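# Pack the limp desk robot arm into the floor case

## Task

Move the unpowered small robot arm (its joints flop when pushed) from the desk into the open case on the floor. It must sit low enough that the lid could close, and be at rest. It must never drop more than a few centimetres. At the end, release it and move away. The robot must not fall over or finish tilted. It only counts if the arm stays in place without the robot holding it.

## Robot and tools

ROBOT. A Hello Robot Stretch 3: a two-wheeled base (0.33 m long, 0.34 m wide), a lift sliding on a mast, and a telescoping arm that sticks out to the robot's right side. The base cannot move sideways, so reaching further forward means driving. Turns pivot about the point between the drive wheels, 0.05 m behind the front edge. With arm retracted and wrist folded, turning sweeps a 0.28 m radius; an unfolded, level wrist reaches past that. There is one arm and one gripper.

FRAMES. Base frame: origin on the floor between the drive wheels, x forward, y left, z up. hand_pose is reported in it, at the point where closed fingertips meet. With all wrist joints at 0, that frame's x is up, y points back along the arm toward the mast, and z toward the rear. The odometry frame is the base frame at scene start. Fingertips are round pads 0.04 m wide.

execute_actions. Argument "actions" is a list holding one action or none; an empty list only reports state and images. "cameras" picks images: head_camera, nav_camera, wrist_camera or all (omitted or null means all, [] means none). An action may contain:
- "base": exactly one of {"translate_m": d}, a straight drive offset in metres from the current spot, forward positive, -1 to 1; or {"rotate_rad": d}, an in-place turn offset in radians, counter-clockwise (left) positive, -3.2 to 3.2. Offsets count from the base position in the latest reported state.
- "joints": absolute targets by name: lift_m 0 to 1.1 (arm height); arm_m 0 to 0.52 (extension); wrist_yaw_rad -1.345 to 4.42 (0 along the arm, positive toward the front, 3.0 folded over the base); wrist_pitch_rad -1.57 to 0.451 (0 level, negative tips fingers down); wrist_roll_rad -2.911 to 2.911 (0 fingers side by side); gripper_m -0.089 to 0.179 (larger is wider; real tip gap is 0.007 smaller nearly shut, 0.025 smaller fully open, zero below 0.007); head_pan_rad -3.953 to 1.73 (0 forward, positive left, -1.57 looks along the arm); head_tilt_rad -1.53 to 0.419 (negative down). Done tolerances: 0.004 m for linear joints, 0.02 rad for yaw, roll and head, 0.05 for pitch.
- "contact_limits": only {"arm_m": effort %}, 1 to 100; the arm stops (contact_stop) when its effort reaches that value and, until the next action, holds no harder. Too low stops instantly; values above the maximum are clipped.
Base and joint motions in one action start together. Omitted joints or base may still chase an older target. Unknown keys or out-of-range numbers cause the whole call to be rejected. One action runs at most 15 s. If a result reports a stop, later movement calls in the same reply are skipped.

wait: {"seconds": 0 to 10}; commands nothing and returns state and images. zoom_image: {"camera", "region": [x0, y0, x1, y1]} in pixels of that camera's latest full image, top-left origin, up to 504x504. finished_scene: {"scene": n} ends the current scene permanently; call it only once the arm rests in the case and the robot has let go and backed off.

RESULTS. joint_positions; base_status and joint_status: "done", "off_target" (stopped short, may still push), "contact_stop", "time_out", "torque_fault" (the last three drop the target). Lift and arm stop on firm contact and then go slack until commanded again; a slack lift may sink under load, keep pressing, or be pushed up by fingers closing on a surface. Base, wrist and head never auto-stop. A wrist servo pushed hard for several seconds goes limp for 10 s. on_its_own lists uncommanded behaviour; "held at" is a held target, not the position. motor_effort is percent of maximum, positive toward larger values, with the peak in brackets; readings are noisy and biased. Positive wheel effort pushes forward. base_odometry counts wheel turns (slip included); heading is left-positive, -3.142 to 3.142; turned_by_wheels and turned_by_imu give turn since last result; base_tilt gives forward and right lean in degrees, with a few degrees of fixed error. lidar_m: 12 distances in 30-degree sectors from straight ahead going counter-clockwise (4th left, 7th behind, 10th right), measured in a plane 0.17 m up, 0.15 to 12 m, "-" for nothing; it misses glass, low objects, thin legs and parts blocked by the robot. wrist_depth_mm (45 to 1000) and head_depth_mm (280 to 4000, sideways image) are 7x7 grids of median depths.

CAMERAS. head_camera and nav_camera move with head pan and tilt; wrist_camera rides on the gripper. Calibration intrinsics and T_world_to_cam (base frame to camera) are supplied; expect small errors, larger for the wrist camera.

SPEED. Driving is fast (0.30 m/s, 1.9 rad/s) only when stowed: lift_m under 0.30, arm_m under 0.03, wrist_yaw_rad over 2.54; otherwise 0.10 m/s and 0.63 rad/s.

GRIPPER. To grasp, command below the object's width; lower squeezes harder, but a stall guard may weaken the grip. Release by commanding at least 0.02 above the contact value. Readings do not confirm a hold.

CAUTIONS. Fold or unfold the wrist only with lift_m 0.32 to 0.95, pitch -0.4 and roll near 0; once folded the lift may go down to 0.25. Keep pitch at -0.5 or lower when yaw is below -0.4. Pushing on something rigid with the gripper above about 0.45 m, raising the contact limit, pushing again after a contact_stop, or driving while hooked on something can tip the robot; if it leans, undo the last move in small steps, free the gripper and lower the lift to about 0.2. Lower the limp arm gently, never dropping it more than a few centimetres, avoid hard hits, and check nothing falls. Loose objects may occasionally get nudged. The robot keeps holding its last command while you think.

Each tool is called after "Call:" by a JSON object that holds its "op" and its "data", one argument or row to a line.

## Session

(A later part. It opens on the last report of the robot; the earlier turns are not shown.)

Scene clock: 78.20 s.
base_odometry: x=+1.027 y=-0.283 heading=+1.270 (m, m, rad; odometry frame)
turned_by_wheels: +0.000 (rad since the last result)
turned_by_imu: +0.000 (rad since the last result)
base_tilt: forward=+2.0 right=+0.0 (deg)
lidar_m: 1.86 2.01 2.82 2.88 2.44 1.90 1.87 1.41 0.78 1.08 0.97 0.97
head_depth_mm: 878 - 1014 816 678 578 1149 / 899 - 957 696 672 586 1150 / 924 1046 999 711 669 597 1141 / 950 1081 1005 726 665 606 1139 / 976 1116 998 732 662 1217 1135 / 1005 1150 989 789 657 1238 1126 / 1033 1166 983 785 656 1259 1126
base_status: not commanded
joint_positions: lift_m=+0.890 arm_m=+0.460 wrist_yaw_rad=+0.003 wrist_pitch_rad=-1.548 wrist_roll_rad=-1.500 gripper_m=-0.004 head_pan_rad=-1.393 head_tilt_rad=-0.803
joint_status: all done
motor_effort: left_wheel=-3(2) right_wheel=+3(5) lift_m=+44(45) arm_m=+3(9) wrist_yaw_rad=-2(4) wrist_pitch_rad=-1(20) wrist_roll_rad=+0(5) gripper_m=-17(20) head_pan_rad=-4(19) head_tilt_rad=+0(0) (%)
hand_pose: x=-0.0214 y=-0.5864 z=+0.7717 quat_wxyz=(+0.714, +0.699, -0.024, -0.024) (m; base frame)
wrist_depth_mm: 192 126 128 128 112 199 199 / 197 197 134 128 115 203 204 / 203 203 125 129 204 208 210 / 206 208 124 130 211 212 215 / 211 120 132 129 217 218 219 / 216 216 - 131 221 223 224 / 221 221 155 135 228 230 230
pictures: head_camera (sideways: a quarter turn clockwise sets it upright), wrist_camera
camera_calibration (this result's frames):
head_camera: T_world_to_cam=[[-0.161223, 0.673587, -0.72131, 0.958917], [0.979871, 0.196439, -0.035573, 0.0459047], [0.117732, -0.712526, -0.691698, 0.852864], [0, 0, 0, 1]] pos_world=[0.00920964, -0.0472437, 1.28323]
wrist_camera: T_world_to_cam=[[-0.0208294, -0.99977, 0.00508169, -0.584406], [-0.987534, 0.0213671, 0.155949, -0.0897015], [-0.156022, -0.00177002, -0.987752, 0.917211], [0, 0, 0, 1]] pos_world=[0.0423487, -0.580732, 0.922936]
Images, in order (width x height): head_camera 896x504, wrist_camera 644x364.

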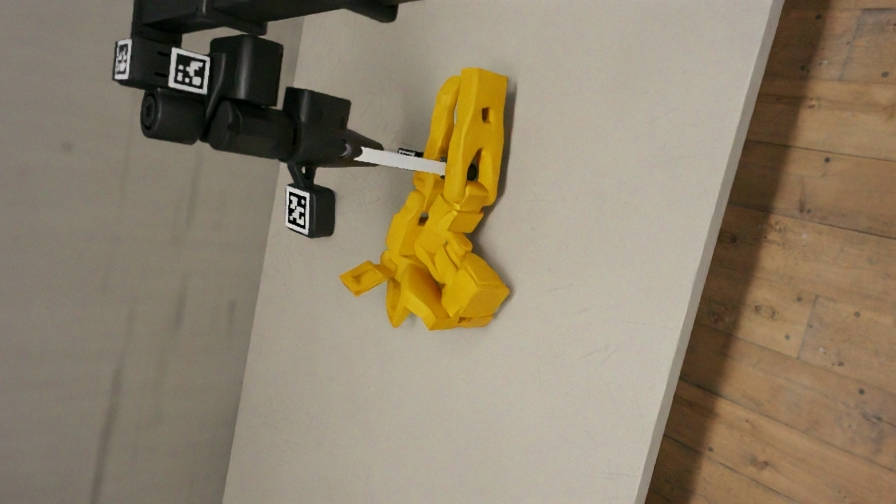

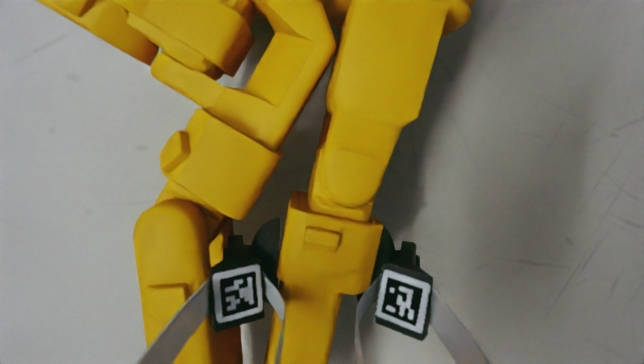

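Call:
{"op": "execute_actions", "data": {
  "actions": [
    {"joints":{"lift_m":1.05}}
  ],
  "cameras": ["head_camera"]
}}

Call:
{"op": "execute_actions", "data": {
  "actions": [
    {"base":{"rotate_rad":1.55},"joints":{"arm_m":0.2,"head_pan_rad":0,"head_tilt_rad":-0.55}}
  ],
  "cameras": []
}}

Call:
{"op": "execute_actions", "data": {
  "actions": [
    {"base":{"translate_m":1.0}}
  ],
  "cameras": ["head_camera","wrist_camera"]
}}

Scene clock: 85.40 s.
base_odometry: x=+1.027 y=-0.283 heading=+1.270 (m, m, rad; odometry frame)
turned_by_wheels: +0.000 (rad since the last result)
turned_by_imu: +0.001 (rad since the last result)
base_tilt: forward=+2.1 right=+0.0 (deg)
lidar_m: 1.86 2.01 2.82 2.88 2.44 1.90 1.87 1.41 0.78 1.08 0.97 0.97
head_depth_mm: 903 1001 933 819 677 578 1154 / 891 1052 565 813 673 587 1145 / 916 1071 620 807 669 596 1142 / 951 1088 689 738 665 606 1136 / 978 1116 996 775 661 1215 1134 / 1008 1146 990 790 659 1235 1129 / 1032 1163 982 787 655 1259 1127
base_status: not commanded
joint_positions: lift_m=+1.050 arm_m=+0.460 wrist_yaw_rad=+0.001 wrist_pitch_rad=-1.540 wrist_roll_rad=-1.500 gripper_m=-0.004 head_pan_rad=-1.393 head_tilt_rad=-0.803
joint_status: all done
motor_effort: left_wheel=-2(3) right_wheel=+3(4) lift_m=+48(50) arm_m=+3(3) wrist_yaw_rad=+0(2) wrist_pitch_rad=-5(6) wrist_roll_rad=+0(0) gripper_m=-18(18) head_pan_rad=-4(4) head_tilt_rad=+0(0) (%)
hand_pose: x=-0.0214 y=-0.5884 z=+0.9314 quat_wxyz=(+0.717, +0.696, -0.025, -0.024) (m; base frame)
wrist_depth_mm: 338 192 192 187 189 353 354 / 348 182 184 175 199 354 368 / 356 357 172 164 366 366 374 / 364 367 150 149 376 378 384 / 379 371 151 136 385 388 391 / 389 374 - 129 391 396 397 / 398 384 150 122 402 410 408
pictures: head_camera (sideways: a quarter turn clockwise sets it upright)
camera_calibration (this result's frames):
head_camera: T_world_to_cam=[[-0.161223, 0.673587, -0.72131, 0.958917], [0.979871, 0.196439, -0.035573, 0.0459047], [0.117732, -0.712526, -0.691698, 0.852864], [0, 0, 0, 1]] pos_world=[0.00920964, -0.0472437, 1.28323]
Images, in order (width x height): head_camera 896x504.

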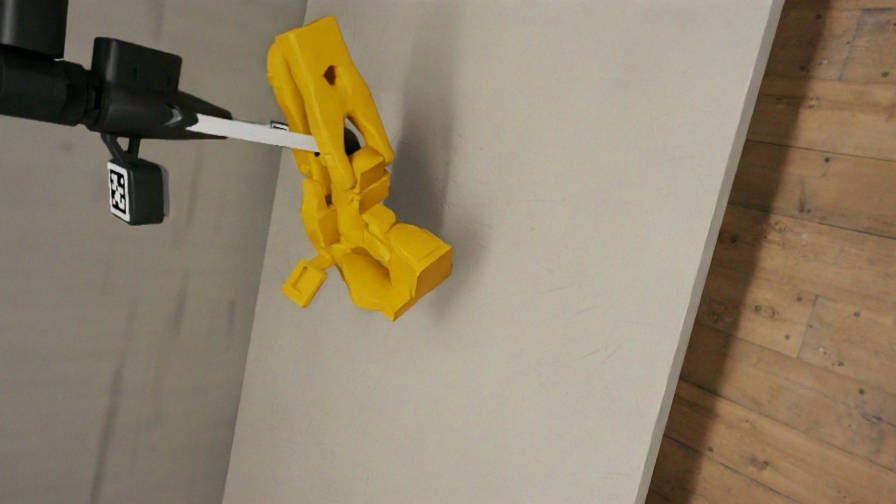

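Scene clock: 88.80 s.
base_odometry: x=+1.027 y=-0.283 heading=+2.820 (m, m, rad; odometry frame)
turned_by_wheels: +1.550 (rad since the last result)
turned_by_imu: +1.558 (rad since the last result)
base_tilt: forward=+2.1 right=-0.1 (deg)
lidar_m: 2.86 2.48 1.91 1.87 1.44 0.78 1.08 0.98 0.97 1.86 1.99 2.81
head_depth_mm: 3099 3376 3609 2615 1951 1544 1286 / 3077 3374 3555 2614 1937 1546 1279 / 3121 3387 3444 2595 1931 1525 1272 / 3115 3426 3577 2573 1907 1517 1265 / 3148 3441 3627 2543 1888 1511 1254 / 3146 3483 3652 2514 1878 1502 1256 / 3149 3485 3715 2503 1879 1495 1252
base_status: done
joint_positions: lift_m=+1.050 arm_m=+0.200 wrist_yaw_rad=+0.001 wrist_pitch_rad=-1.537 wrist_roll_rad=-1.500 gripper_m=-0.004 head_pan_rad=-0.007 head_tilt_rad=-0.556
joint_status: all done
motor_effort: left_wheel=-3(6) right_wheel=+3(11) lift_m=+48(48) arm_m=-3(2) wrist_yaw_rad=-1(1) wrist_pitch_rad=-7(8) wrist_roll_rad=+0(0) gripper_m=-17(18) head_pan_rad=+4(54) head_tilt_rad=+1(14) (%)
hand_pose: x=-0.0214 y=-0.3299 z=+0.9314 quat_wxyz=(+0.718, +0.695, -0.025, -0.025) (m; base frame)
wrist_depth_mm: - 192 192 187 190 - - / - 183 184 175 197 - - / - - 171 165 - - - / - - 151 150 - - - / - - 150 136 - - - / - - - 129 - - - / - - 149 122 - - -
pictures: none
No camera images: the call's "cameras" was empty. Leave "cameras" out to get every camera's image.

Scene clock: 100.30 s.
base_odometry: x=+0.078 y=+0.034 heading=+2.819 (m, m, rad; odometry frame)
turned_by_wheels: +0.000 (rad since the last result)
turned_by_imu: -0.002 (rad since the last result)
base_tilt: forward=+1.9 right=-0.1 (deg)
lidar_m: 1.92 2.40 1.84 1.80 1.91 1.67 2.08 1.81 1.99 1.95 2.07 1.88
head_depth_mm: 2239 2440 2714 2303 1932 1551 1284 / 2234 2457 2694 2127 1872 1538 1279 / 2261 2464 2732 2472 1925 1521 1272 / 2266 2487 2729 2592 1903 1513 1267 / 2283 2487 2763 2547 1895 1503 1257 / 2286 2496 2790 2503 1880 1500 1260 / 2308 2520 2810 2498 1874 1501 1248
base_status: done
joint_positions: lift_m=+1.050 arm_m=+0.200 wrist_yaw_rad=+0.001 wrist_pitch_rad=-1.537 wrist_roll_rad=-1.500 gripper_m=-0.004 head_pan_rad=-0.007 head_tilt_rad=-0.556
joint_status: not commanded
motor_effort: left_wheel=-3(3) right_wheel=+3(9) lift_m=+47(47) arm_m=-3(3) wrist_yaw_rad=+0(1) wrist_pitch_rad=-7(7) wrist_roll_rad=+0(0) gripper_m=-17(18) head_pan_rad=+4(4) head_tilt_rad=+1(1) (%)
hand_pose: x=-0.0214 y=-0.3299 z=+0.9314 quat_wxyz=(+0.718, +0.695, -0.025, -0.025) (m; base frame)
wrist_depth_mm: - 190 191 186 188 - - / - 183 184 174 198 - - / - - 170 165 - - - / - - 150 150 - - - / - - 150 135 - - - / - - - 130 - - - / - - 150 122 - - -
pictures: head_camera (sideways: a quarter turn clockwise sets it upright), wrist_camera
camera_calibration (this result's frames):
head_camera: T_world_to_cam=[[-0.494533, -0.0360955, -0.868409, 1.15271], [-0.00374042, 0.999216, -0.0394024, 0.0569024], [0.869151, -0.0162376, -0.494281, 0.591456], [0, 0, 0, 1]] pos_world=[0.0562034, -0.00564625, 1.29561]
wrist_camera: T_world_to_cam=[[-0.0231538, -0.999601, 0.016185, -0.339177], [-0.987483, 0.0253936, 0.15567, -0.11845], [-0.156019, -0.012378, -0.987676, 1.07183], [0, 0, 0, 1]] pos_world=[0.0424048, -0.322767, 1.08255]
Images, in order (width x height): head_camera 896x504, wrist_camera 644x364.

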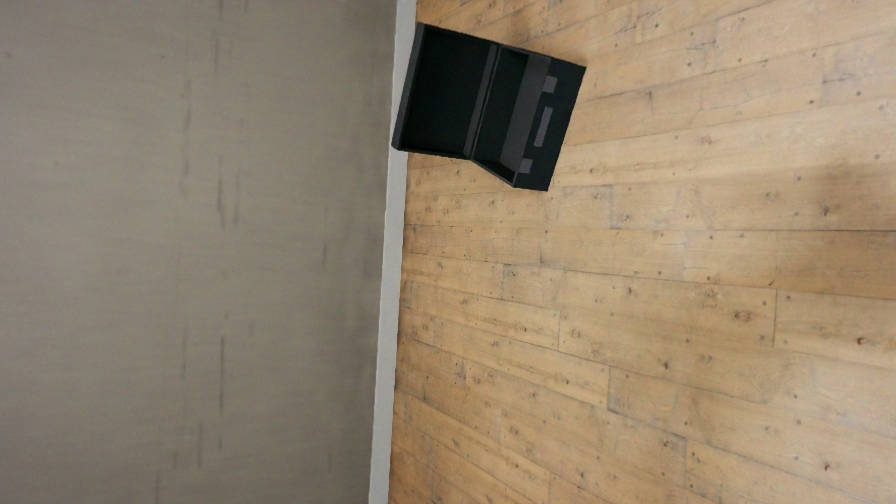

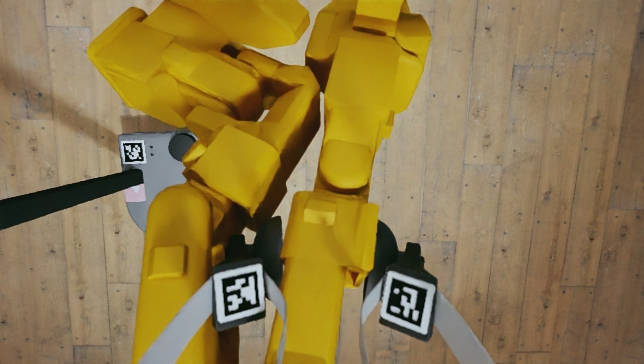

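Call:
{"op": "execute_actions", "data": {
  "actions": [
    {"base":{"rotate_rad":-0.247}}
  ],
  "cameras": []
}}

Call:
{"op": "execute_actions", "data": {
  "actions": [
    {"base":{"translate_m":1.0},"joints":{"lift_m":0.45}}
  ],
  "cameras": []
}}

Call:
{"op": "execute_actions", "data": {
  "actions": [
    {"base":{"translate_m":0.254},"joints":{"arm_m":0.12}}
  ],
  "cameras": []
}}

Call:
{"op": "execute_actions", "data": {
  "actions": [
    {"base":{"rotate_rad":1.412},"joints":{"head_pan_rad":-1.4,"head_tilt_rad":-1.0}}
  ],
  "cameras": ["head_camera"]
}}

Call:
{"op": "execute_actions", "data": {
  "actions": [
    {"joints":{"arm_m":0.44}}
  ],
  "cameras": ["head_camera","wrist_camera"]
}}

Scene clock: 106.13 s.
base_odometry: x=+0.078 y=+0.034 heading=+2.573 (m, m, rad; odometry frame)
turned_by_wheels: -0.247 (rad since the last result)
turned_by_imu: -0.248 (rad since the last result)
base_tilt: forward=+2.1 right=+0.0 (deg)
lidar_m: 1.87 2.69 2.00 1.80 1.81 2.21 1.67 1.81 2.13 1.95 1.96 2.38
head_depth_mm: 2458 2688 3034 2661 1937 1546 1286 / 2407 2629 2947 2608 1931 1534 1277 / 2355 2608 2880 2252 1916 1522 1274 / 2326 2548 2802 2189 1902 1522 1266 / 2246 2473 2736 2411 1893 1514 1256 / 2211 2412 2679 2489 1878 1504 1253 / 2174 2365 2635 2485 1859 1499 1252
base_status: done
joint_positions: lift_m=+1.050 arm_m=+0.200 wrist_yaw_rad=+0.001 wrist_pitch_rad=-1.537 wrist_roll_rad=-1.500 gripper_m=-0.004 head_pan_rad=-0.007 head_tilt_rad=-0.556
joint_status: not commanded
motor_effort: left_wheel=+4(6) right_wheel=-4(8) lift_m=+48(48) arm_m=-3(2) wrist_yaw_rad=+0(0) wrist_pitch_rad=-7(7) wrist_roll_rad=+0(0) gripper_m=-18(18) head_pan_rad=+4(4) head_tilt_rad=+2(1) (%)
hand_pose: x=-0.0214 y=-0.3299 z=+0.9314 quat_wxyz=(+0.718, +0.695, -0.025, -0.025) (m; base frame)
wrist_depth_mm: - 191 191 189 189 - - / - 183 184 175 198 - - / - - 172 165 - - - / - - 150 150 - - - / - - 150 136 - - - / - - - 129 - - - / - - 150 122 - - -
pictures: none
No camera images: the call's "cameras" was empty. Leave "cameras" out to get every camera's image.

Scene clock: 117.13 s.
base_odometry: x=-0.765 y=+0.572 heading=+2.573 (m, m, rad; odometry frame)
turned_by_wheels: +0.000 (rad since the last result)
turned_by_imu: -0.002 (rad since the last result)
base_tilt: forward=+2.0 right=-0.1 (deg)
lidar_m: 0.93 1.70 2.06 1.98 1.98 2.42 2.67 2.67 1.97 1.77 1.78 0.91
head_depth_mm: 1536 1693 1883 2141 1951 1549 1284 / 1501 1656 1845 2085 1933 1448 1247 / 1466 1617 1802 2028 1916 1305 1246 / 1443 1588 1747 1961 1902 1320 1241 / 1407 1551 1712 1919 1886 1393 1211 / 1391 1519 1674 1859 1877 1503 1254 / 1364 1487 1631 1821 1879 1489 1249
base_status: done
joint_positions: lift_m=+0.450 arm_m=+0.200 wrist_yaw_rad=+0.001 wrist_pitch_rad=-1.537 wrist_roll_rad=-1.500 gripper_m=-0.004 head_pan_rad=-0.007 head_tilt_rad=-0.556
joint_status: all done
motor_effort: left_wheel=+3(6) right_wheel=-4(5) lift_m=+37(42) arm_m=-2(3) wrist_yaw_rad=+0(1) wrist_pitch_rad=-7(7) wrist_roll_rad=+0(0) gripper_m=-18(18) head_pan_rad=+4(3) head_tilt_rad=+2(1) (%)
hand_pose: x=-0.0214 y=-0.3299 z=+0.3318 quat_wxyz=(+0.718, +0.695, -0.025, -0.025) (m; base frame)
wrist_depth_mm: 447 192 192 188 189 469 481 / 467 183 186 176 198 486 486 / 468 469 171 165 488 498 499 / - - 150 149 505 512 519 / - 130 150 137 519 518 523 / - 121 - 129 534 525 528 / - 117 150 122 540 536 549
pictures: none
No camera images: the call's "cameras" was empty. Leave "cameras" out to get every camera's image.

Scene clock: 120.67 s.
base_odometry: x=-0.979 y=+0.709 heading=+2.573 (m, m, rad; odometry frame)
turned_by_wheels: +0.000 (rad since the last result)
turned_by_imu: +0.000 (rad since the last result)
base_tilt: forward=+2.0 right=+0.0 (deg)
lidar_m: 0.67 1.45 1.75 2.02 2.03 2.47 2.91 2.91 1.92 1.73 1.73 0.67
head_depth_mm: 1309 1438 1601 1815 1943 1545 1284 / 1271 1403 1569 1773 1899 1541 1066 / 1248 1373 1524 1715 1857 1529 1086 / 1224 1345 1486 1662 1822 1525 1106 / 1203 1311 1454 1620 1773 1508 1143 / 1175 1284 1413 1582 1735 1504 1253 / 1157 1260 1389 1545 1700 1499 1252
base_status: done
joint_positions: lift_m=+0.450 arm_m=+0.120 wrist_yaw_rad=+0.001 wrist_pitch_rad=-1.537 wrist_roll_rad=-1.500 gripper_m=-0.004 head_pan_rad=-0.007 head_tilt_rad=-0.556
joint_status: all done
motor_effort: left_wheel=+3(8) right_wheel=-3(6) lift_m=+37(36) arm_m=-3(2) wrist_yaw_rad=+0(0) wrist_pitch_rad=-7(7) wrist_roll_rad=+0(0) gripper_m=-17(18) head_pan_rad=+4(4) head_tilt_rad=+1(1) (%)
hand_pose: x=-0.0214 y=-0.2499 z=+0.3318 quat_wxyz=(+0.718, +0.695, -0.025, -0.025) (m; base frame)
wrist_depth_mm: 446 192 192 188 189 480 491 / 461 182 186 175 200 486 491 / 480 474 171 164 486 494 507 / - - 150 148 496 499 512 / - 130 150 137 512 521 528 / - 122 - 129 534 531 541 / - 117 150 122 535 547 553
pictures: none
No camera images: the call's "cameras" was empty. Leave "cameras" out to get every camera's image.

Scene clock: 123.87 s.
base_odometry: x=-0.979 y=+0.709 heading=-2.298 (m, m, rad; odometry frame)
turned_by_wheels: +1.412 (rad since the last result)
turned_by_imu: +1.419 (rad since the last result)
base_tilt: forward=+2.1 right=+0.1 (deg)
lidar_m: 2.03 2.02 2.25 2.92 3.29 2.10 1.74 1.73 0.67 0.67 1.44 1.60
head_depth_mm: 1416 1702 1858 1588 1385 1232 1111 / 1400 1662 1845 1205 1324 1228 1103 / 1372 1627 1821 1220 1315 810 - / 1348 1588 1768 1235 1314 892 - / 1323 1565 1752 1514 1336 946 1078 / 1302 1537 1728 1533 1347 1203 1086 / 1282 1502 1707 1534 1336 1199 1081
base_status: done
joint_positions: lift_m=+0.450 arm_m=+0.120 wrist_yaw_rad=+0.001 wrist_pitch_rad=-1.537 wrist_roll_rad=-1.500 gripper_m=-0.004 head_pan_rad=-1.393 head_tilt_rad=-0.987
joint_status: all done
motor_effort: left_wheel=-3(5) right_wheel=+3(8) lift_m=+36(36) arm_m=-3(3) wrist_yaw_rad=-1(1) wrist_pitch_rad=-7(7) wrist_roll_rad=+0(0) gripper_m=-18(18) head_pan_rad=-5(56) head_tilt_rad=-5(22) (%)
hand_pose: x=-0.0214 y=-0.2499 z=+0.3318 quat_wxyz=(+0.718, +0.695, -0.025, -0.025) (m; base frame)
wrist_depth_mm: 447 192 192 188 191 446 442 / 463 182 185 175 198 458 461 / 470 469 171 165 366 467 468 / - - 150 150 474 479 477 / - 131 149 136 466 486 481 / - 122 - 129 503 496 476 / - 117 151 122 547 431 431
pictures: head_camera (sideways: a quarter turn clockwise sets it upright)
camera_calibration (this result's frames):
head_camera: T_world_to_cam=[[-0.182551, 0.792088, -0.58247, 0.778137], [0.978769, 0.202564, -0.0312929, 0.0403312], [0.0932007, -0.575816, -0.812249, 1.00978], [0, 0, 0, 1]] pos_world=[0.00846299, -0.043076, 1.27469]
Images, in order (width x height): head_camera 896x504.

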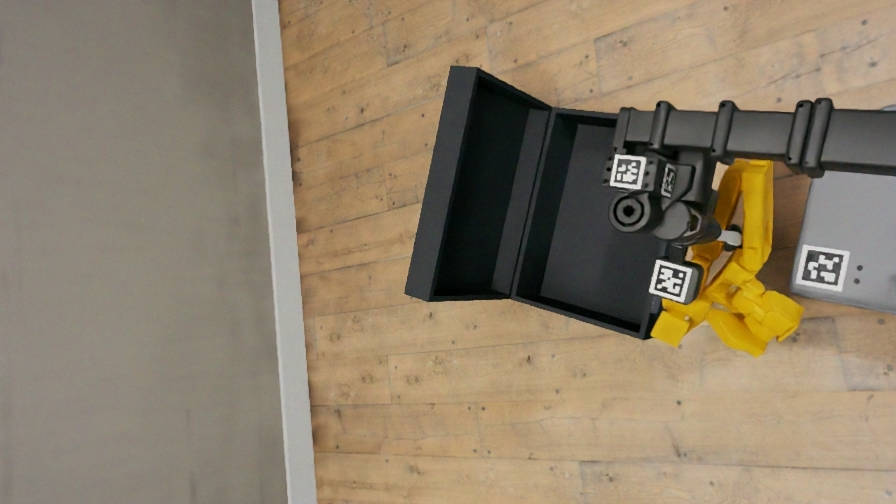

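Scene clock: 127.43 s.
base_odometry: x=-0.979 y=+0.709 heading=-2.298 (m, m, rad; odometry frame)
turned_by_wheels: +0.000 (rad since the last result)
turned_by_imu: +0.000 (rad since the last result)
base_tilt: forward=+2.0 right=-0.2 (deg)
lidar_m: 2.04 2.03 2.26 2.92 3.30 2.10 1.74 1.72 0.68 0.67 1.44 1.61
head_depth_mm: 1420 1693 1843 1573 1384 1235 1112 / 1392 1656 1833 1351 1364 1226 1108 / 1371 1623 1820 1228 1290 1201 - / 1344 1590 1783 1171 1272 1194 - / 1323 1556 1758 1522 1307 1193 1092 / 1303 1539 1733 1546 1349 1203 1088 / 1280 1502 1712 1531 1346 1197 1087
base_status: not commanded
joint_positions: lift_m=+0.450 arm_m=+0.440 wrist_yaw_rad=+0.000 wrist_pitch_rad=-1.537 wrist_roll_rad=-1.500 gripper_m=-0.004 head_pan_rad=-1.393 head_tilt_rad=-0.987
joint_status: all done
motor_effort: left_wheel=-3(3) right_wheel=+4(4) lift_m=+37(36) arm_m=+3(3) wrist_yaw_rad=+0(0) wrist_pitch_rad=-7(7) wrist_roll_rad=+0(0) gripper_m=-18(18) head_pan_rad=-4(5) head_tilt_rad=-5(5) (%)
hand_pose: x=-0.0214 y=-0.5692 z=+0.3318 quat_wxyz=(+0.718, +0.695, -0.025, -0.025) (m; base frame)
wrist_depth_mm: 451 192 192 188 189 229 158 / 469 183 185 175 197 230 157 / 467 382 173 166 336 232 157 / 481 411 150 148 349 231 156 / 496 362 150 136 351 231 157 / 498 367 - 129 320 232 158 / 515 518 150 122 380 216 158
pictures: head_camera (sideways: a quarter turn clockwise sets it upright), wrist_camera
camera_calibration (this result's frames):
head_camera: T_world_to_cam=[[-0.182499, 0.792108, -0.58246, 0.778123], [0.978783, 0.202498, -0.0312926, 0.0403307], [0.09316, -0.575812, -0.812257, 1.00979], [0, 0, 0, 1]] pos_world=[0.00846003, -0.0430758, 1.27469]
wrist_camera: T_world_to_cam=[[-0.0240902, -0.999584, 0.0158444, -0.568501], [-0.987458, 0.0262657, 0.155679, -0.0185286], [-0.156031, -0.0118953, -0.987681, 0.476942], [0, 0, 0, 1]] pos_world=[0.0424261, -0.562105, 0.482959]
Images, in order (width x height): head_camera 896x504, wrist_camera 644x364.

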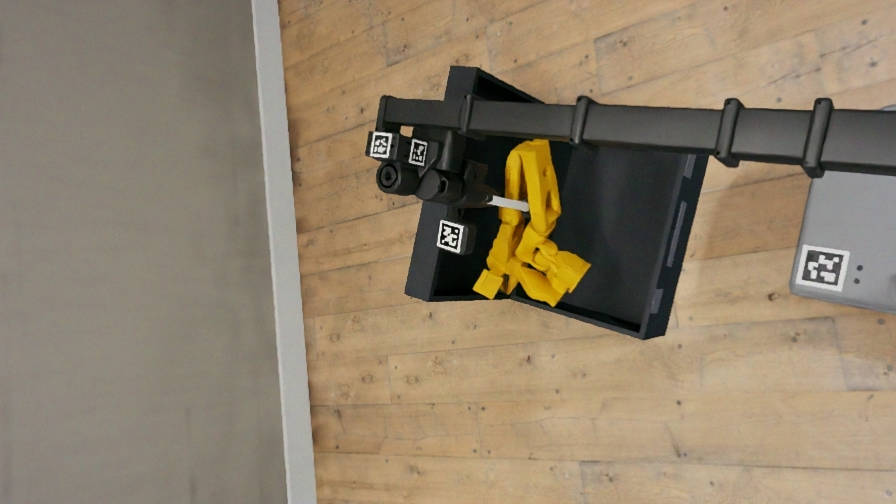

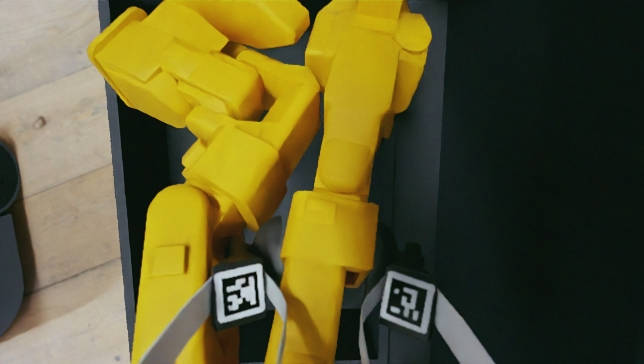

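Call:
{"op": "execute_actions", "data": {
  "actions": [
    {"base":{"translate_m":-0.045},"joints":{"arm_m":0.402}}
  ],
  "cameras": []
}}

Call:
{"op": "execute_actions", "data": {
  "actions": [
    {"joints":{"lift_m":0.3}}
  ],
  "cameras": ["head_camera","wrist_camera"]
}}

Call:
{"op": "execute_actions", "data": {
  "actions": [
    {"joints":{"lift_m":0.22}}
  ],
  "cameras": ["head_camera"]
}}

Scene clock: 133.43 s.
base_odometry: x=-0.949 y=+0.743 heading=-2.298 (m, m, rad; odometry frame)
turned_by_wheels: +0.000 (rad since the last result)
turned_by_imu: +0.001 (rad since the last result)
base_tilt: forward=+2.0 right=-0.1 (deg)
lidar_m: 2.08 2.07 2.29 2.92 3.28 2.05 1.69 1.69 0.66 0.67 0.69 1.62
head_depth_mm: 1434 1724 1848 1586 1388 1231 1112 / 1408 1684 1836 1602 1379 1224 1112 / 1387 1651 1811 1434 1279 1198 - / 1359 1606 1809 1230 1095 1197 - / 1342 1577 1767 1458 1308 1188 1091 / 1315 1546 1745 1531 1345 1201 1089 / 1294 1516 1729 1527 1339 1196 1081
base_status: done
joint_positions: lift_m=+0.450 arm_m=+0.402 wrist_yaw_rad=+0.000 wrist_pitch_rad=-1.537 wrist_roll_rad=-1.500 gripper_m=-0.004 head_pan_rad=-1.393 head_tilt_rad=-0.987
joint_status: all done
motor_effort: left_wheel=-2(6) right_wheel=+4(6) lift_m=+36(36) arm_m=-3(6) wrist_yaw_rad=+0(0) wrist_pitch_rad=-7(7) wrist_roll_rad=+0(0) gripper_m=-18(18) head_pan_rad=-5(4) head_tilt_rad=-5(5) (%)
hand_pose: x=-0.0214 y=-0.5319 z=+0.3318 quat_wxyz=(+0.718, +0.695, -0.025, -0.025) (m; base frame)
wrist_depth_mm: 452 193 191 189 189 293 200 / 456 183 184 177 198 292 201 / 466 471 172 165 344 293 200 / 477 486 150 150 373 294 201 / 497 490 151 136 361 297 199 / 506 504 - 129 362 295 201 / 500 523 150 122 543 273 201
pictures: none
No camera images: the call's "cameras" was empty. Leave "cameras" out to get every camera's image.

Scene clock: 135.63 s.
base_odometry: x=-0.949 y=+0.743 heading=-2.298 (m, m, rad; odometry frame)
turned_by_wheels: +0.000 (rad since the last result)
turned_by_imu: +0.000 (rad since the last result)
base_tilt: forward=+2.1 right=-0.1 (deg)
lidar_m: 2.08 2.06 2.30 2.93 3.28 2.05 1.69 1.68 0.66 0.46 0.68 1.62
head_depth_mm: 1436 1717 1846 1579 1384 1236 1115 / 1408 1672 1834 1573 1377 1229 1122 / 1383 1654 1817 1608 1274 1203 - / 1363 1607 1788 1231 1198 1195 - / 1339 1574 1762 1460 1305 1193 1091 / 1314 1546 1736 1537 1350 1208 1089 / 1292 1513 1716 1526 1343 1203 1084
base_status: not commanded
joint_positions: lift_m=+0.300 arm_m=+0.402 wrist_yaw_rad=+0.000 wrist_pitch_rad=-1.537 wrist_roll_rad=-1.500 gripper_m=-0.004 head_pan_rad=-1.393 head_tilt_rad=-0.987
joint_status: all done
motor_effort: left_wheel=-3(3) right_wheel=+3(4) lift_m=+36(37) arm_m=-3(2) wrist_yaw_rad=+0(0) wrist_pitch_rad=-7(7) wrist_roll_rad=+0(0) gripper_m=-18(18) head_pan_rad=-4(4) head_tilt_rad=-4(5) (%)
hand_pose: x=-0.0214 y=-0.5319 z=+0.1818 quat_wxyz=(+0.718, +0.695, -0.025, -0.025) (m; base frame)
wrist_depth_mm: 210 191 192 187 189 197 185 / 209 182 184 175 199 200 190 / 207 283 171 165 300 204 193 / 214 281 149 150 319 209 196 / 219 247 150 136 312 212 198 / 226 244 - 130 270 215 199 / 233 249 150 122 336 216 200
pictures: head_camera (sideways: a quarter turn clockwise sets it upright), wrist_camera
camera_calibration (this result's frames):
head_camera: T_world_to_cam=[[-0.182436, 0.792123, -0.582459, 0.778121], [0.978799, 0.20242, -0.0312925, 0.0403306], [0.0931139, -0.575819, -0.812258, 1.00979], [0, 0, 0, 1]] pos_world=[0.00845659, -0.043076, 1.27469]
wrist_camera: T_world_to_cam=[[-0.0240895, -0.999584, 0.015838, -0.52882], [-0.987458, 0.0262639, 0.15568, 0.00384255], [-0.156031, -0.0118891, -0.987681, 0.329235], [0, 0, 0, 1]] pos_world=[0.0424261, -0.524786, 0.332956]
Images, in order (width x height): head_camera 896x504, wrist_camera 644x364.

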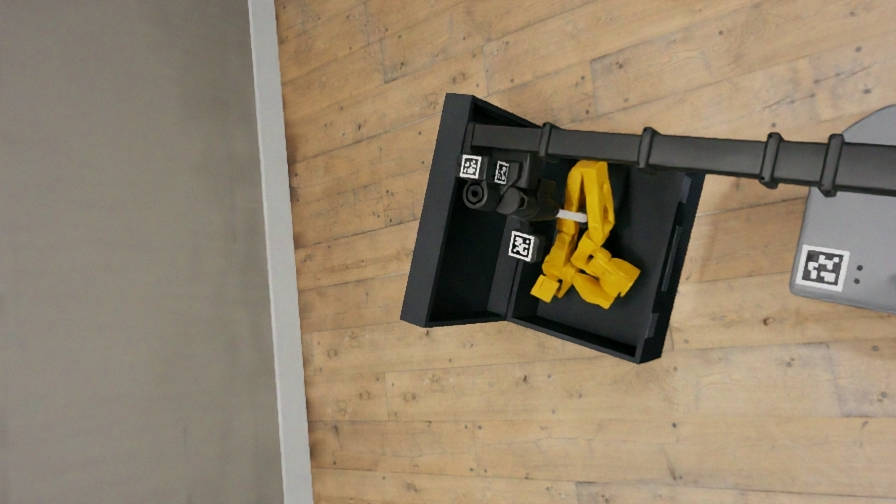

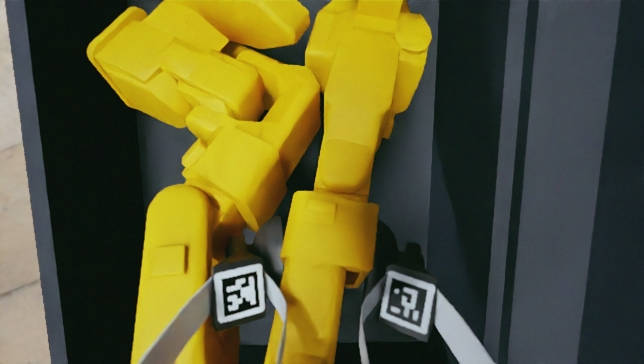

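Scene clock: 137.20 s.
base_odometry: x=-0.949 y=+0.743 heading=-2.299 (m, m, rad; odometry frame)
turned_by_wheels: +0.000 (rad since the last result)
turned_by_imu: +0.000 (rad since the last result)
base_tilt: forward=+1.9 right=-0.1 (deg)
lidar_m: 2.08 2.06 2.30 2.93 3.28 2.05 1.69 1.69 0.66 0.67 0.69 1.62
head_depth_mm: 1432 1717 1845 1577 1379 1233 1113 / 1413 1673 1841 1545 1363 1229 1124 / 1381 1641 1812 1190 1200 1198 - / 1361 1610 1788 1229 1272 1196 - / 1339 1574 1753 1462 1308 1193 1093 / 1314 1546 1737 1534 1347 1201 1086 / 1296 1520 1725 1526 1339 1199 1086
base_status: not commanded
joint_positions: lift_m=+0.220 arm_m=+0.402 wrist_yaw_rad=+0.000 wrist_pitch_rad=-1.541 wrist_roll_rad=-1.500 gripper_m=-0.004 head_pan_rad=-1.393 head_tilt_rad=-0.987
joint_status: all done
motor_effort: left_wheel=-4(4) right_wheel=+5(6) lift_m=+33(34) arm_m=-3(2) wrist_yaw_rad=+0(0) wrist_pitch_rad=-5(7) wrist_roll_rad=+0(0) gripper_m=-16(17) head_pan_rad=-4(4) head_tilt_rad=-5(5) (%)
hand_pose: x=-0.0214 y=-0.5309 z=+0.1020 quat_wxyz=(+0.717, +0.696, -0.025, -0.025) (m; base frame)
wrist_depth_mm: 136 141 149 141 145 198 135 / 196 148 150 126 226 199 136 / 206 226 138 132 231 200 136 / 209 231 131 138 239 199 136 / 206 124 146 131 241 199 135 / 206 123 127 130 251 201 136 / 206 246 165 129 258 193 137
pictures: head_camera (sideways: a quarter turn clockwise sets it upright)
camera_calibration (this result's frames):
head_camera: T_world_to_cam=[[-0.182444, 0.792165, -0.582399, 0.778044], [0.978798, 0.202423, -0.0312906, 0.0403281], [0.0931035, -0.57576, -0.8123, 1.00984], [0, 0, 0, 1]] pos_world=[0.00845624, -0.043074, 1.27469]
Images, in order (width x height): head_camera 896x504.

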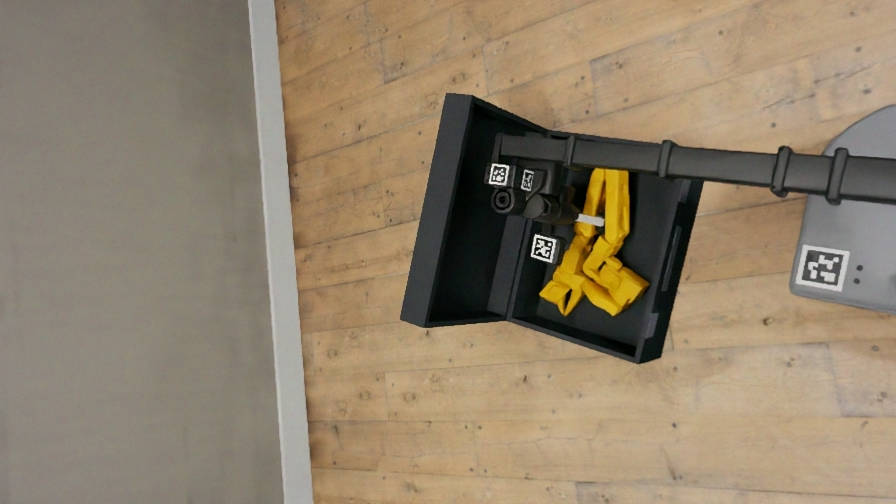

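Call:
{"op": "execute_actions", "data": {
  "actions": [
    {"base":{"translate_m":0.015},"joints":{"lift_m":0.18}}
  ],
  "cameras": []
}}

Call:
{"op": "execute_actions", "data": {
  "actions": [
    {"joints":{"gripper_m":0.065}}
  ],
  "cameras": []
}}

Call:
{"op": "execute_actions", "data": {
  "actions": [
    {"base":{"translate_m":0.05},"joints":{"lift_m":0.36}}
  ],
  "cameras": ["head_camera","wrist_camera"]
}}

Call:
{"op": "execute_actions", "data": {
  "actions": [
    {"base":{"translate_m":-0.25},"joints":{"arm_m":0.0,"head_pan_rad":-1.2}}
  ],
  "cameras": ["head_camera"]
}}

Scene clock: 142.63 s.
base_odometry: x=-0.959 y=+0.731 heading=-2.299 (m, m, rad; odometry frame)
turned_by_wheels: +0.000 (rad since the last result)
turned_by_imu: +0.000 (rad since the last result)
base_tilt: forward=+2.0 right=+0.0 (deg)
lidar_m: 2.06 2.05 2.28 2.92 3.28 2.06 1.71 1.70 0.67 0.69 0.68 1.61
head_depth_mm: 1431 1724 1842 1586 1387 1233 1110 / 1406 1670 1832 1516 1352 1226 1118 / 1379 1637 1825 1217 1263 1197 - / 1360 1607 1799 1238 1266 1198 - / 1334 1573 1759 1491 1307 1189 1093 / 1311 1542 1742 1537 1347 1203 1084 / 1294 1518 1723 1528 1347 1201 1085
base_status: done
joint_positions: lift_m=+0.180 arm_m=+0.402 wrist_yaw_rad=+0.000 wrist_pitch_rad=-1.542 wrist_roll_rad=-1.500 gripper_m=-0.004 head_pan_rad=-1.393 head_tilt_rad=-0.987
joint_status: all done
motor_effort: left_wheel=-4(4) right_wheel=+5(10) lift_m=+34(32) arm_m=-3(3) wrist_yaw_rad=+0(0) wrist_pitch_rad=-5(5) wrist_roll_rad=+0(0) gripper_m=-16(16) head_pan_rad=-4(5) head_tilt_rad=-5(5) (%)
hand_pose: x=-0.0214 y=-0.5308 z=+0.0620 quat_wxyz=(+0.717, +0.697, -0.025, -0.025) (m; base frame)
wrist_depth_mm: 113 115 121 102 102 184 135 / 183 126 127 105 186 188 137 / 186 187 124 116 192 192 136 / 190 131 122 122 198 197 137 / 193 129 141 128 199 201 137 / 198 125 130 131 206 200 137 / 202 204 158 138 212 202 137
pictures: none
No camera images: the call's "cameras" was empty. Leave "cameras" out to get every camera's image.

Scene clock: 143.83 s.
base_odometry: x=-0.959 y=+0.731 heading=-2.299 (m, m, rad; odometry frame)
turned_by_wheels: +0.000 (rad since the last result)
turned_by_imu: +0.000 (rad since the last result)
base_tilt: forward=+2.1 right=-0.1 (deg)
lidar_m: 2.06 2.05 2.28 2.91 3.28 2.06 1.71 1.70 0.67 0.69 0.68 1.61
head_depth_mm: 1434 1709 1835 1583 1385 1239 1112 / 1405 1674 1826 1512 1355 1226 1119 / 1380 1637 1836 1218 1238 1201 - / 1356 1602 1792 1234 1264 1198 - / 1332 1569 1764 1477 1304 1190 1095 / 1310 1540 1743 1537 1354 1205 1089 / 1292 1515 1733 1529 1348 1200 1081
base_status: not commanded
joint_positions: lift_m=+0.180 arm_m=+0.402 wrist_yaw_rad=+0.000 wrist_pitch_rad=-1.540 wrist_roll_rad=-1.500 gripper_m=+0.065 head_pan_rad=-1.393 head_tilt_rad=-0.987
joint_status: all done
motor_effort: left_wheel=-3(4) right_wheel=+5(4) lift_m=+34(33) arm_m=-3(3) wrist_yaw_rad=+0(0) wrist_pitch_rad=-6(6) wrist_roll_rad=+0(0) gripper_m=+2(82) head_pan_rad=-4(4) head_tilt_rad=-5(4) (%)
hand_pose: x=-0.0214 y=-0.5312 z=+0.0619 quat_wxyz=(+0.717, +0.696, -0.025, -0.025) (m; base frame)
wrist_depth_mm: 116 115 125 125 123 186 136 / 182 126 134 125 120 189 135 / 187 187 128 127 191 194 135 / 189 126 125 134 198 197 135 / 195 122 144 138 203 199 135 / 199 121 - 142 - 200 135 / 204 202 170 208 213 188 136
pictures: none
No camera images: the call's "cameras" was empty. Leave "cameras" out to get every camera's image.

Scene clock: 146.30 s.
base_odometry: x=-0.992 y=+0.694 heading=-2.299 (m, m, rad; odometry frame)
turned_by_wheels: +0.000 (rad since the last result)
turned_by_imu: +0.000 (rad since the last result)
base_tilt: forward=+2.0 right=-0.1 (deg)
lidar_m: 2.01 2.01 2.23 2.92 3.30 2.12 1.76 1.75 0.68 0.67 1.44 1.59
head_depth_mm: 1413 1686 1848 1586 1389 1231 1111 / 1388 1650 1837 1601 1312 1210 1113 / 1367 1618 1823 1631 1308 1200 - / 1336 1584 1771 1215 1274 1198 - / 1318 1553 1764 1547 1336 1194 1092 / 1289 1529 1736 1537 1353 1202 1091 / 1273 1499 1709 1537 1347 1196 1081
base_status: done
joint_positions: lift_m=+0.360 arm_m=+0.402 wrist_yaw_rad=+0.000 wrist_pitch_rad=-1.543 wrist_roll_rad=-1.500 gripper_m=+0.065 head_pan_rad=-1.393 head_tilt_rad=-0.988
joint_status: all done
motor_effort: left_wheel=-3(4) right_wheel=+3(11) lift_m=+41(44) arm_m=-3(2) wrist_yaw_rad=+0(0) wrist_pitch_rad=-4(8) wrist_roll_rad=+0(0) gripper_m=+1(2) head_pan_rad=-5(5) head_tilt_rad=-5(5) (%)
hand_pose: x=-0.0214 y=-0.5304 z=+0.2417 quat_wxyz=(+0.716, +0.697, -0.025, -0.025) (m; base frame)
wrist_depth_mm: 368 289 350 350 316 246 204 / 380 296 278 316 307 249 204 / 391 295 303 313 343 257 204 / 396 319 376 337 379 260 205 / 409 320 379 383 347 264 207 / 413 317 - 395 - 270 207 / 420 380 398 405 403 277 206
pictures: head_camera (sideways: a quarter turn clockwise sets it upright), wrist_camera
camera_calibration (this result's frames):
head_camera: T_world_to_cam=[[-0.182369, 0.792217, -0.582352, 0.777981], [0.978819, 0.202325, -0.0312891, 0.040326], [0.0930365, -0.575723, -0.812334, 1.00989], [0, 0, 0, 1]] pos_world=[0.00845157, -0.0430727, 1.27469]
wrist_camera: T_world_to_cam=[[-0.0235031, -0.999671, 0.0102737, -0.527025], [-0.987473, 0.0248177, 0.155821, -0.00633429], [-0.156025, -0.00648268, -0.987732, 0.391312], [0, 0, 0, 1]] pos_world=[0.0424127, -0.524157, 0.392912]
Images, in order (width x height): head_camera 896x504, wrist_camera 644x364.

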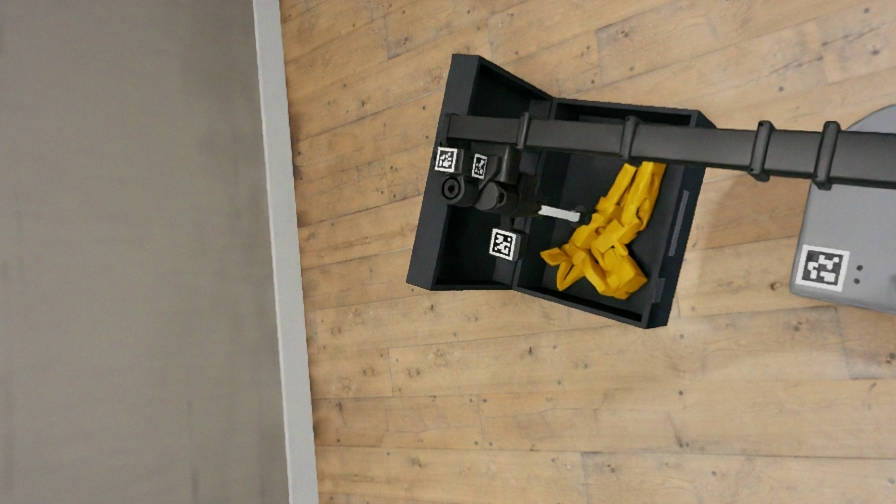

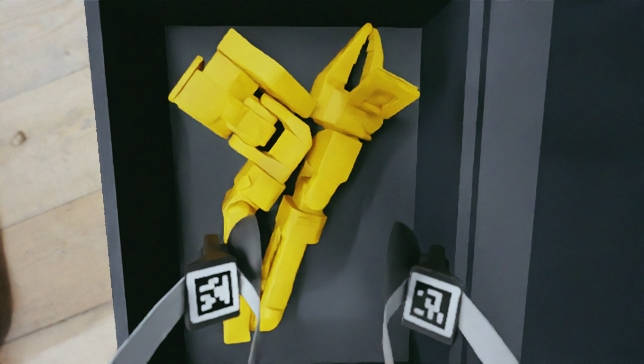

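Scene clock: 150.43 s.
base_odometry: x=-0.826 y=+0.881 heading=-2.299 (m, m, rad; odometry frame)
turned_by_wheels: +0.000 (rad since the last result)
turned_by_imu: +0.001 (rad since the last result)
base_tilt: forward=+1.9 right=-0.1 (deg)
lidar_m: 2.25 2.24 2.49 2.90 3.21 1.83 1.52 1.51 1.68 0.64 0.71 1.69
head_depth_mm: 1386 1629 1821 1588 1382 1234 1111 / 1390 1639 1828 1576 1375 1225 1122 / 1390 1645 1820 1217 1319 1222 - / 1397 1651 1803 1244 1313 1194 - / 1398 1659 1797 1313 1285 1205 1091 / 1399 1653 1792 1542 1302 1202 1091 / 1406 1655 1770 1528 1349 1197 1082
base_status: done
joint_positions: lift_m=+0.360 arm_m=+0.003 wrist_yaw_rad=+0.000 wrist_pitch_rad=-1.544 wrist_roll_rad=-1.500 gripper_m=+0.065 head_pan_rad=-1.207 head_tilt_rad=-0.988
joint_status: all done
joint sent to its limit — the command would take arm_m past its lower limit, so that joint was sent only as far as its limit.
motor_effort: left_wheel=-2(7) right_wheel=+3(3) lift_m=+41(42) arm_m=-3(2) wrist_yaw_rad=-1(0) wrist_pitch_rad=-3(4) wrist_roll_rad=+0(0) gripper_m=+1(1) head_pan_rad=+4(24) head_tilt_rad=-5(5) (%)
hand_pose: x=-0.0214 y=-0.1310 z=+0.2417 quat_wxyz=(+0.716, +0.697, -0.025, -0.025) (m; base frame)
wrist_depth_mm: 372 369 380 385 382 381 280 / 379 377 379 390 393 384 293 / 385 391 388 - 400 398 309 / - - - - 412 409 414 / - - - - 416 431 429 / - - - - - 428 438 / - - - - 436 449 445
pictures: head_camera (sideways: a quarter turn clockwise sets it upright)
camera_calibration (this result's frames):
head_camera: T_world_to_cam=[[-0.326062, 0.744683, -0.58235, 0.778855], [0.92435, 0.380261, -0.031289, 0.0406581], [0.198145, -0.548497, -0.812336, 1.00925], [0, 0, 0, 1]] pos_world=[0.0163951, -0.0418902, 1.27469]
Images, in order (width x height): head_camera 896x504.

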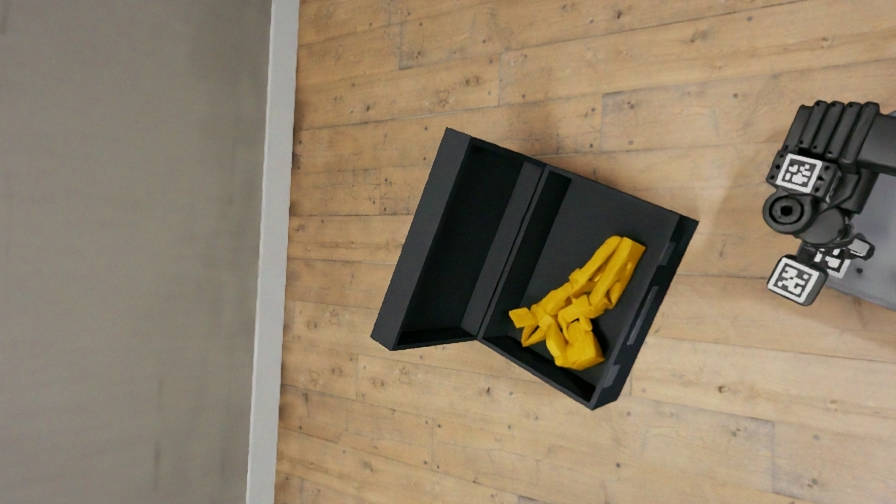

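Call:
{"op": "finished_scene", "data": {
  "scene": 2
}}

The scene is finished: the task was done.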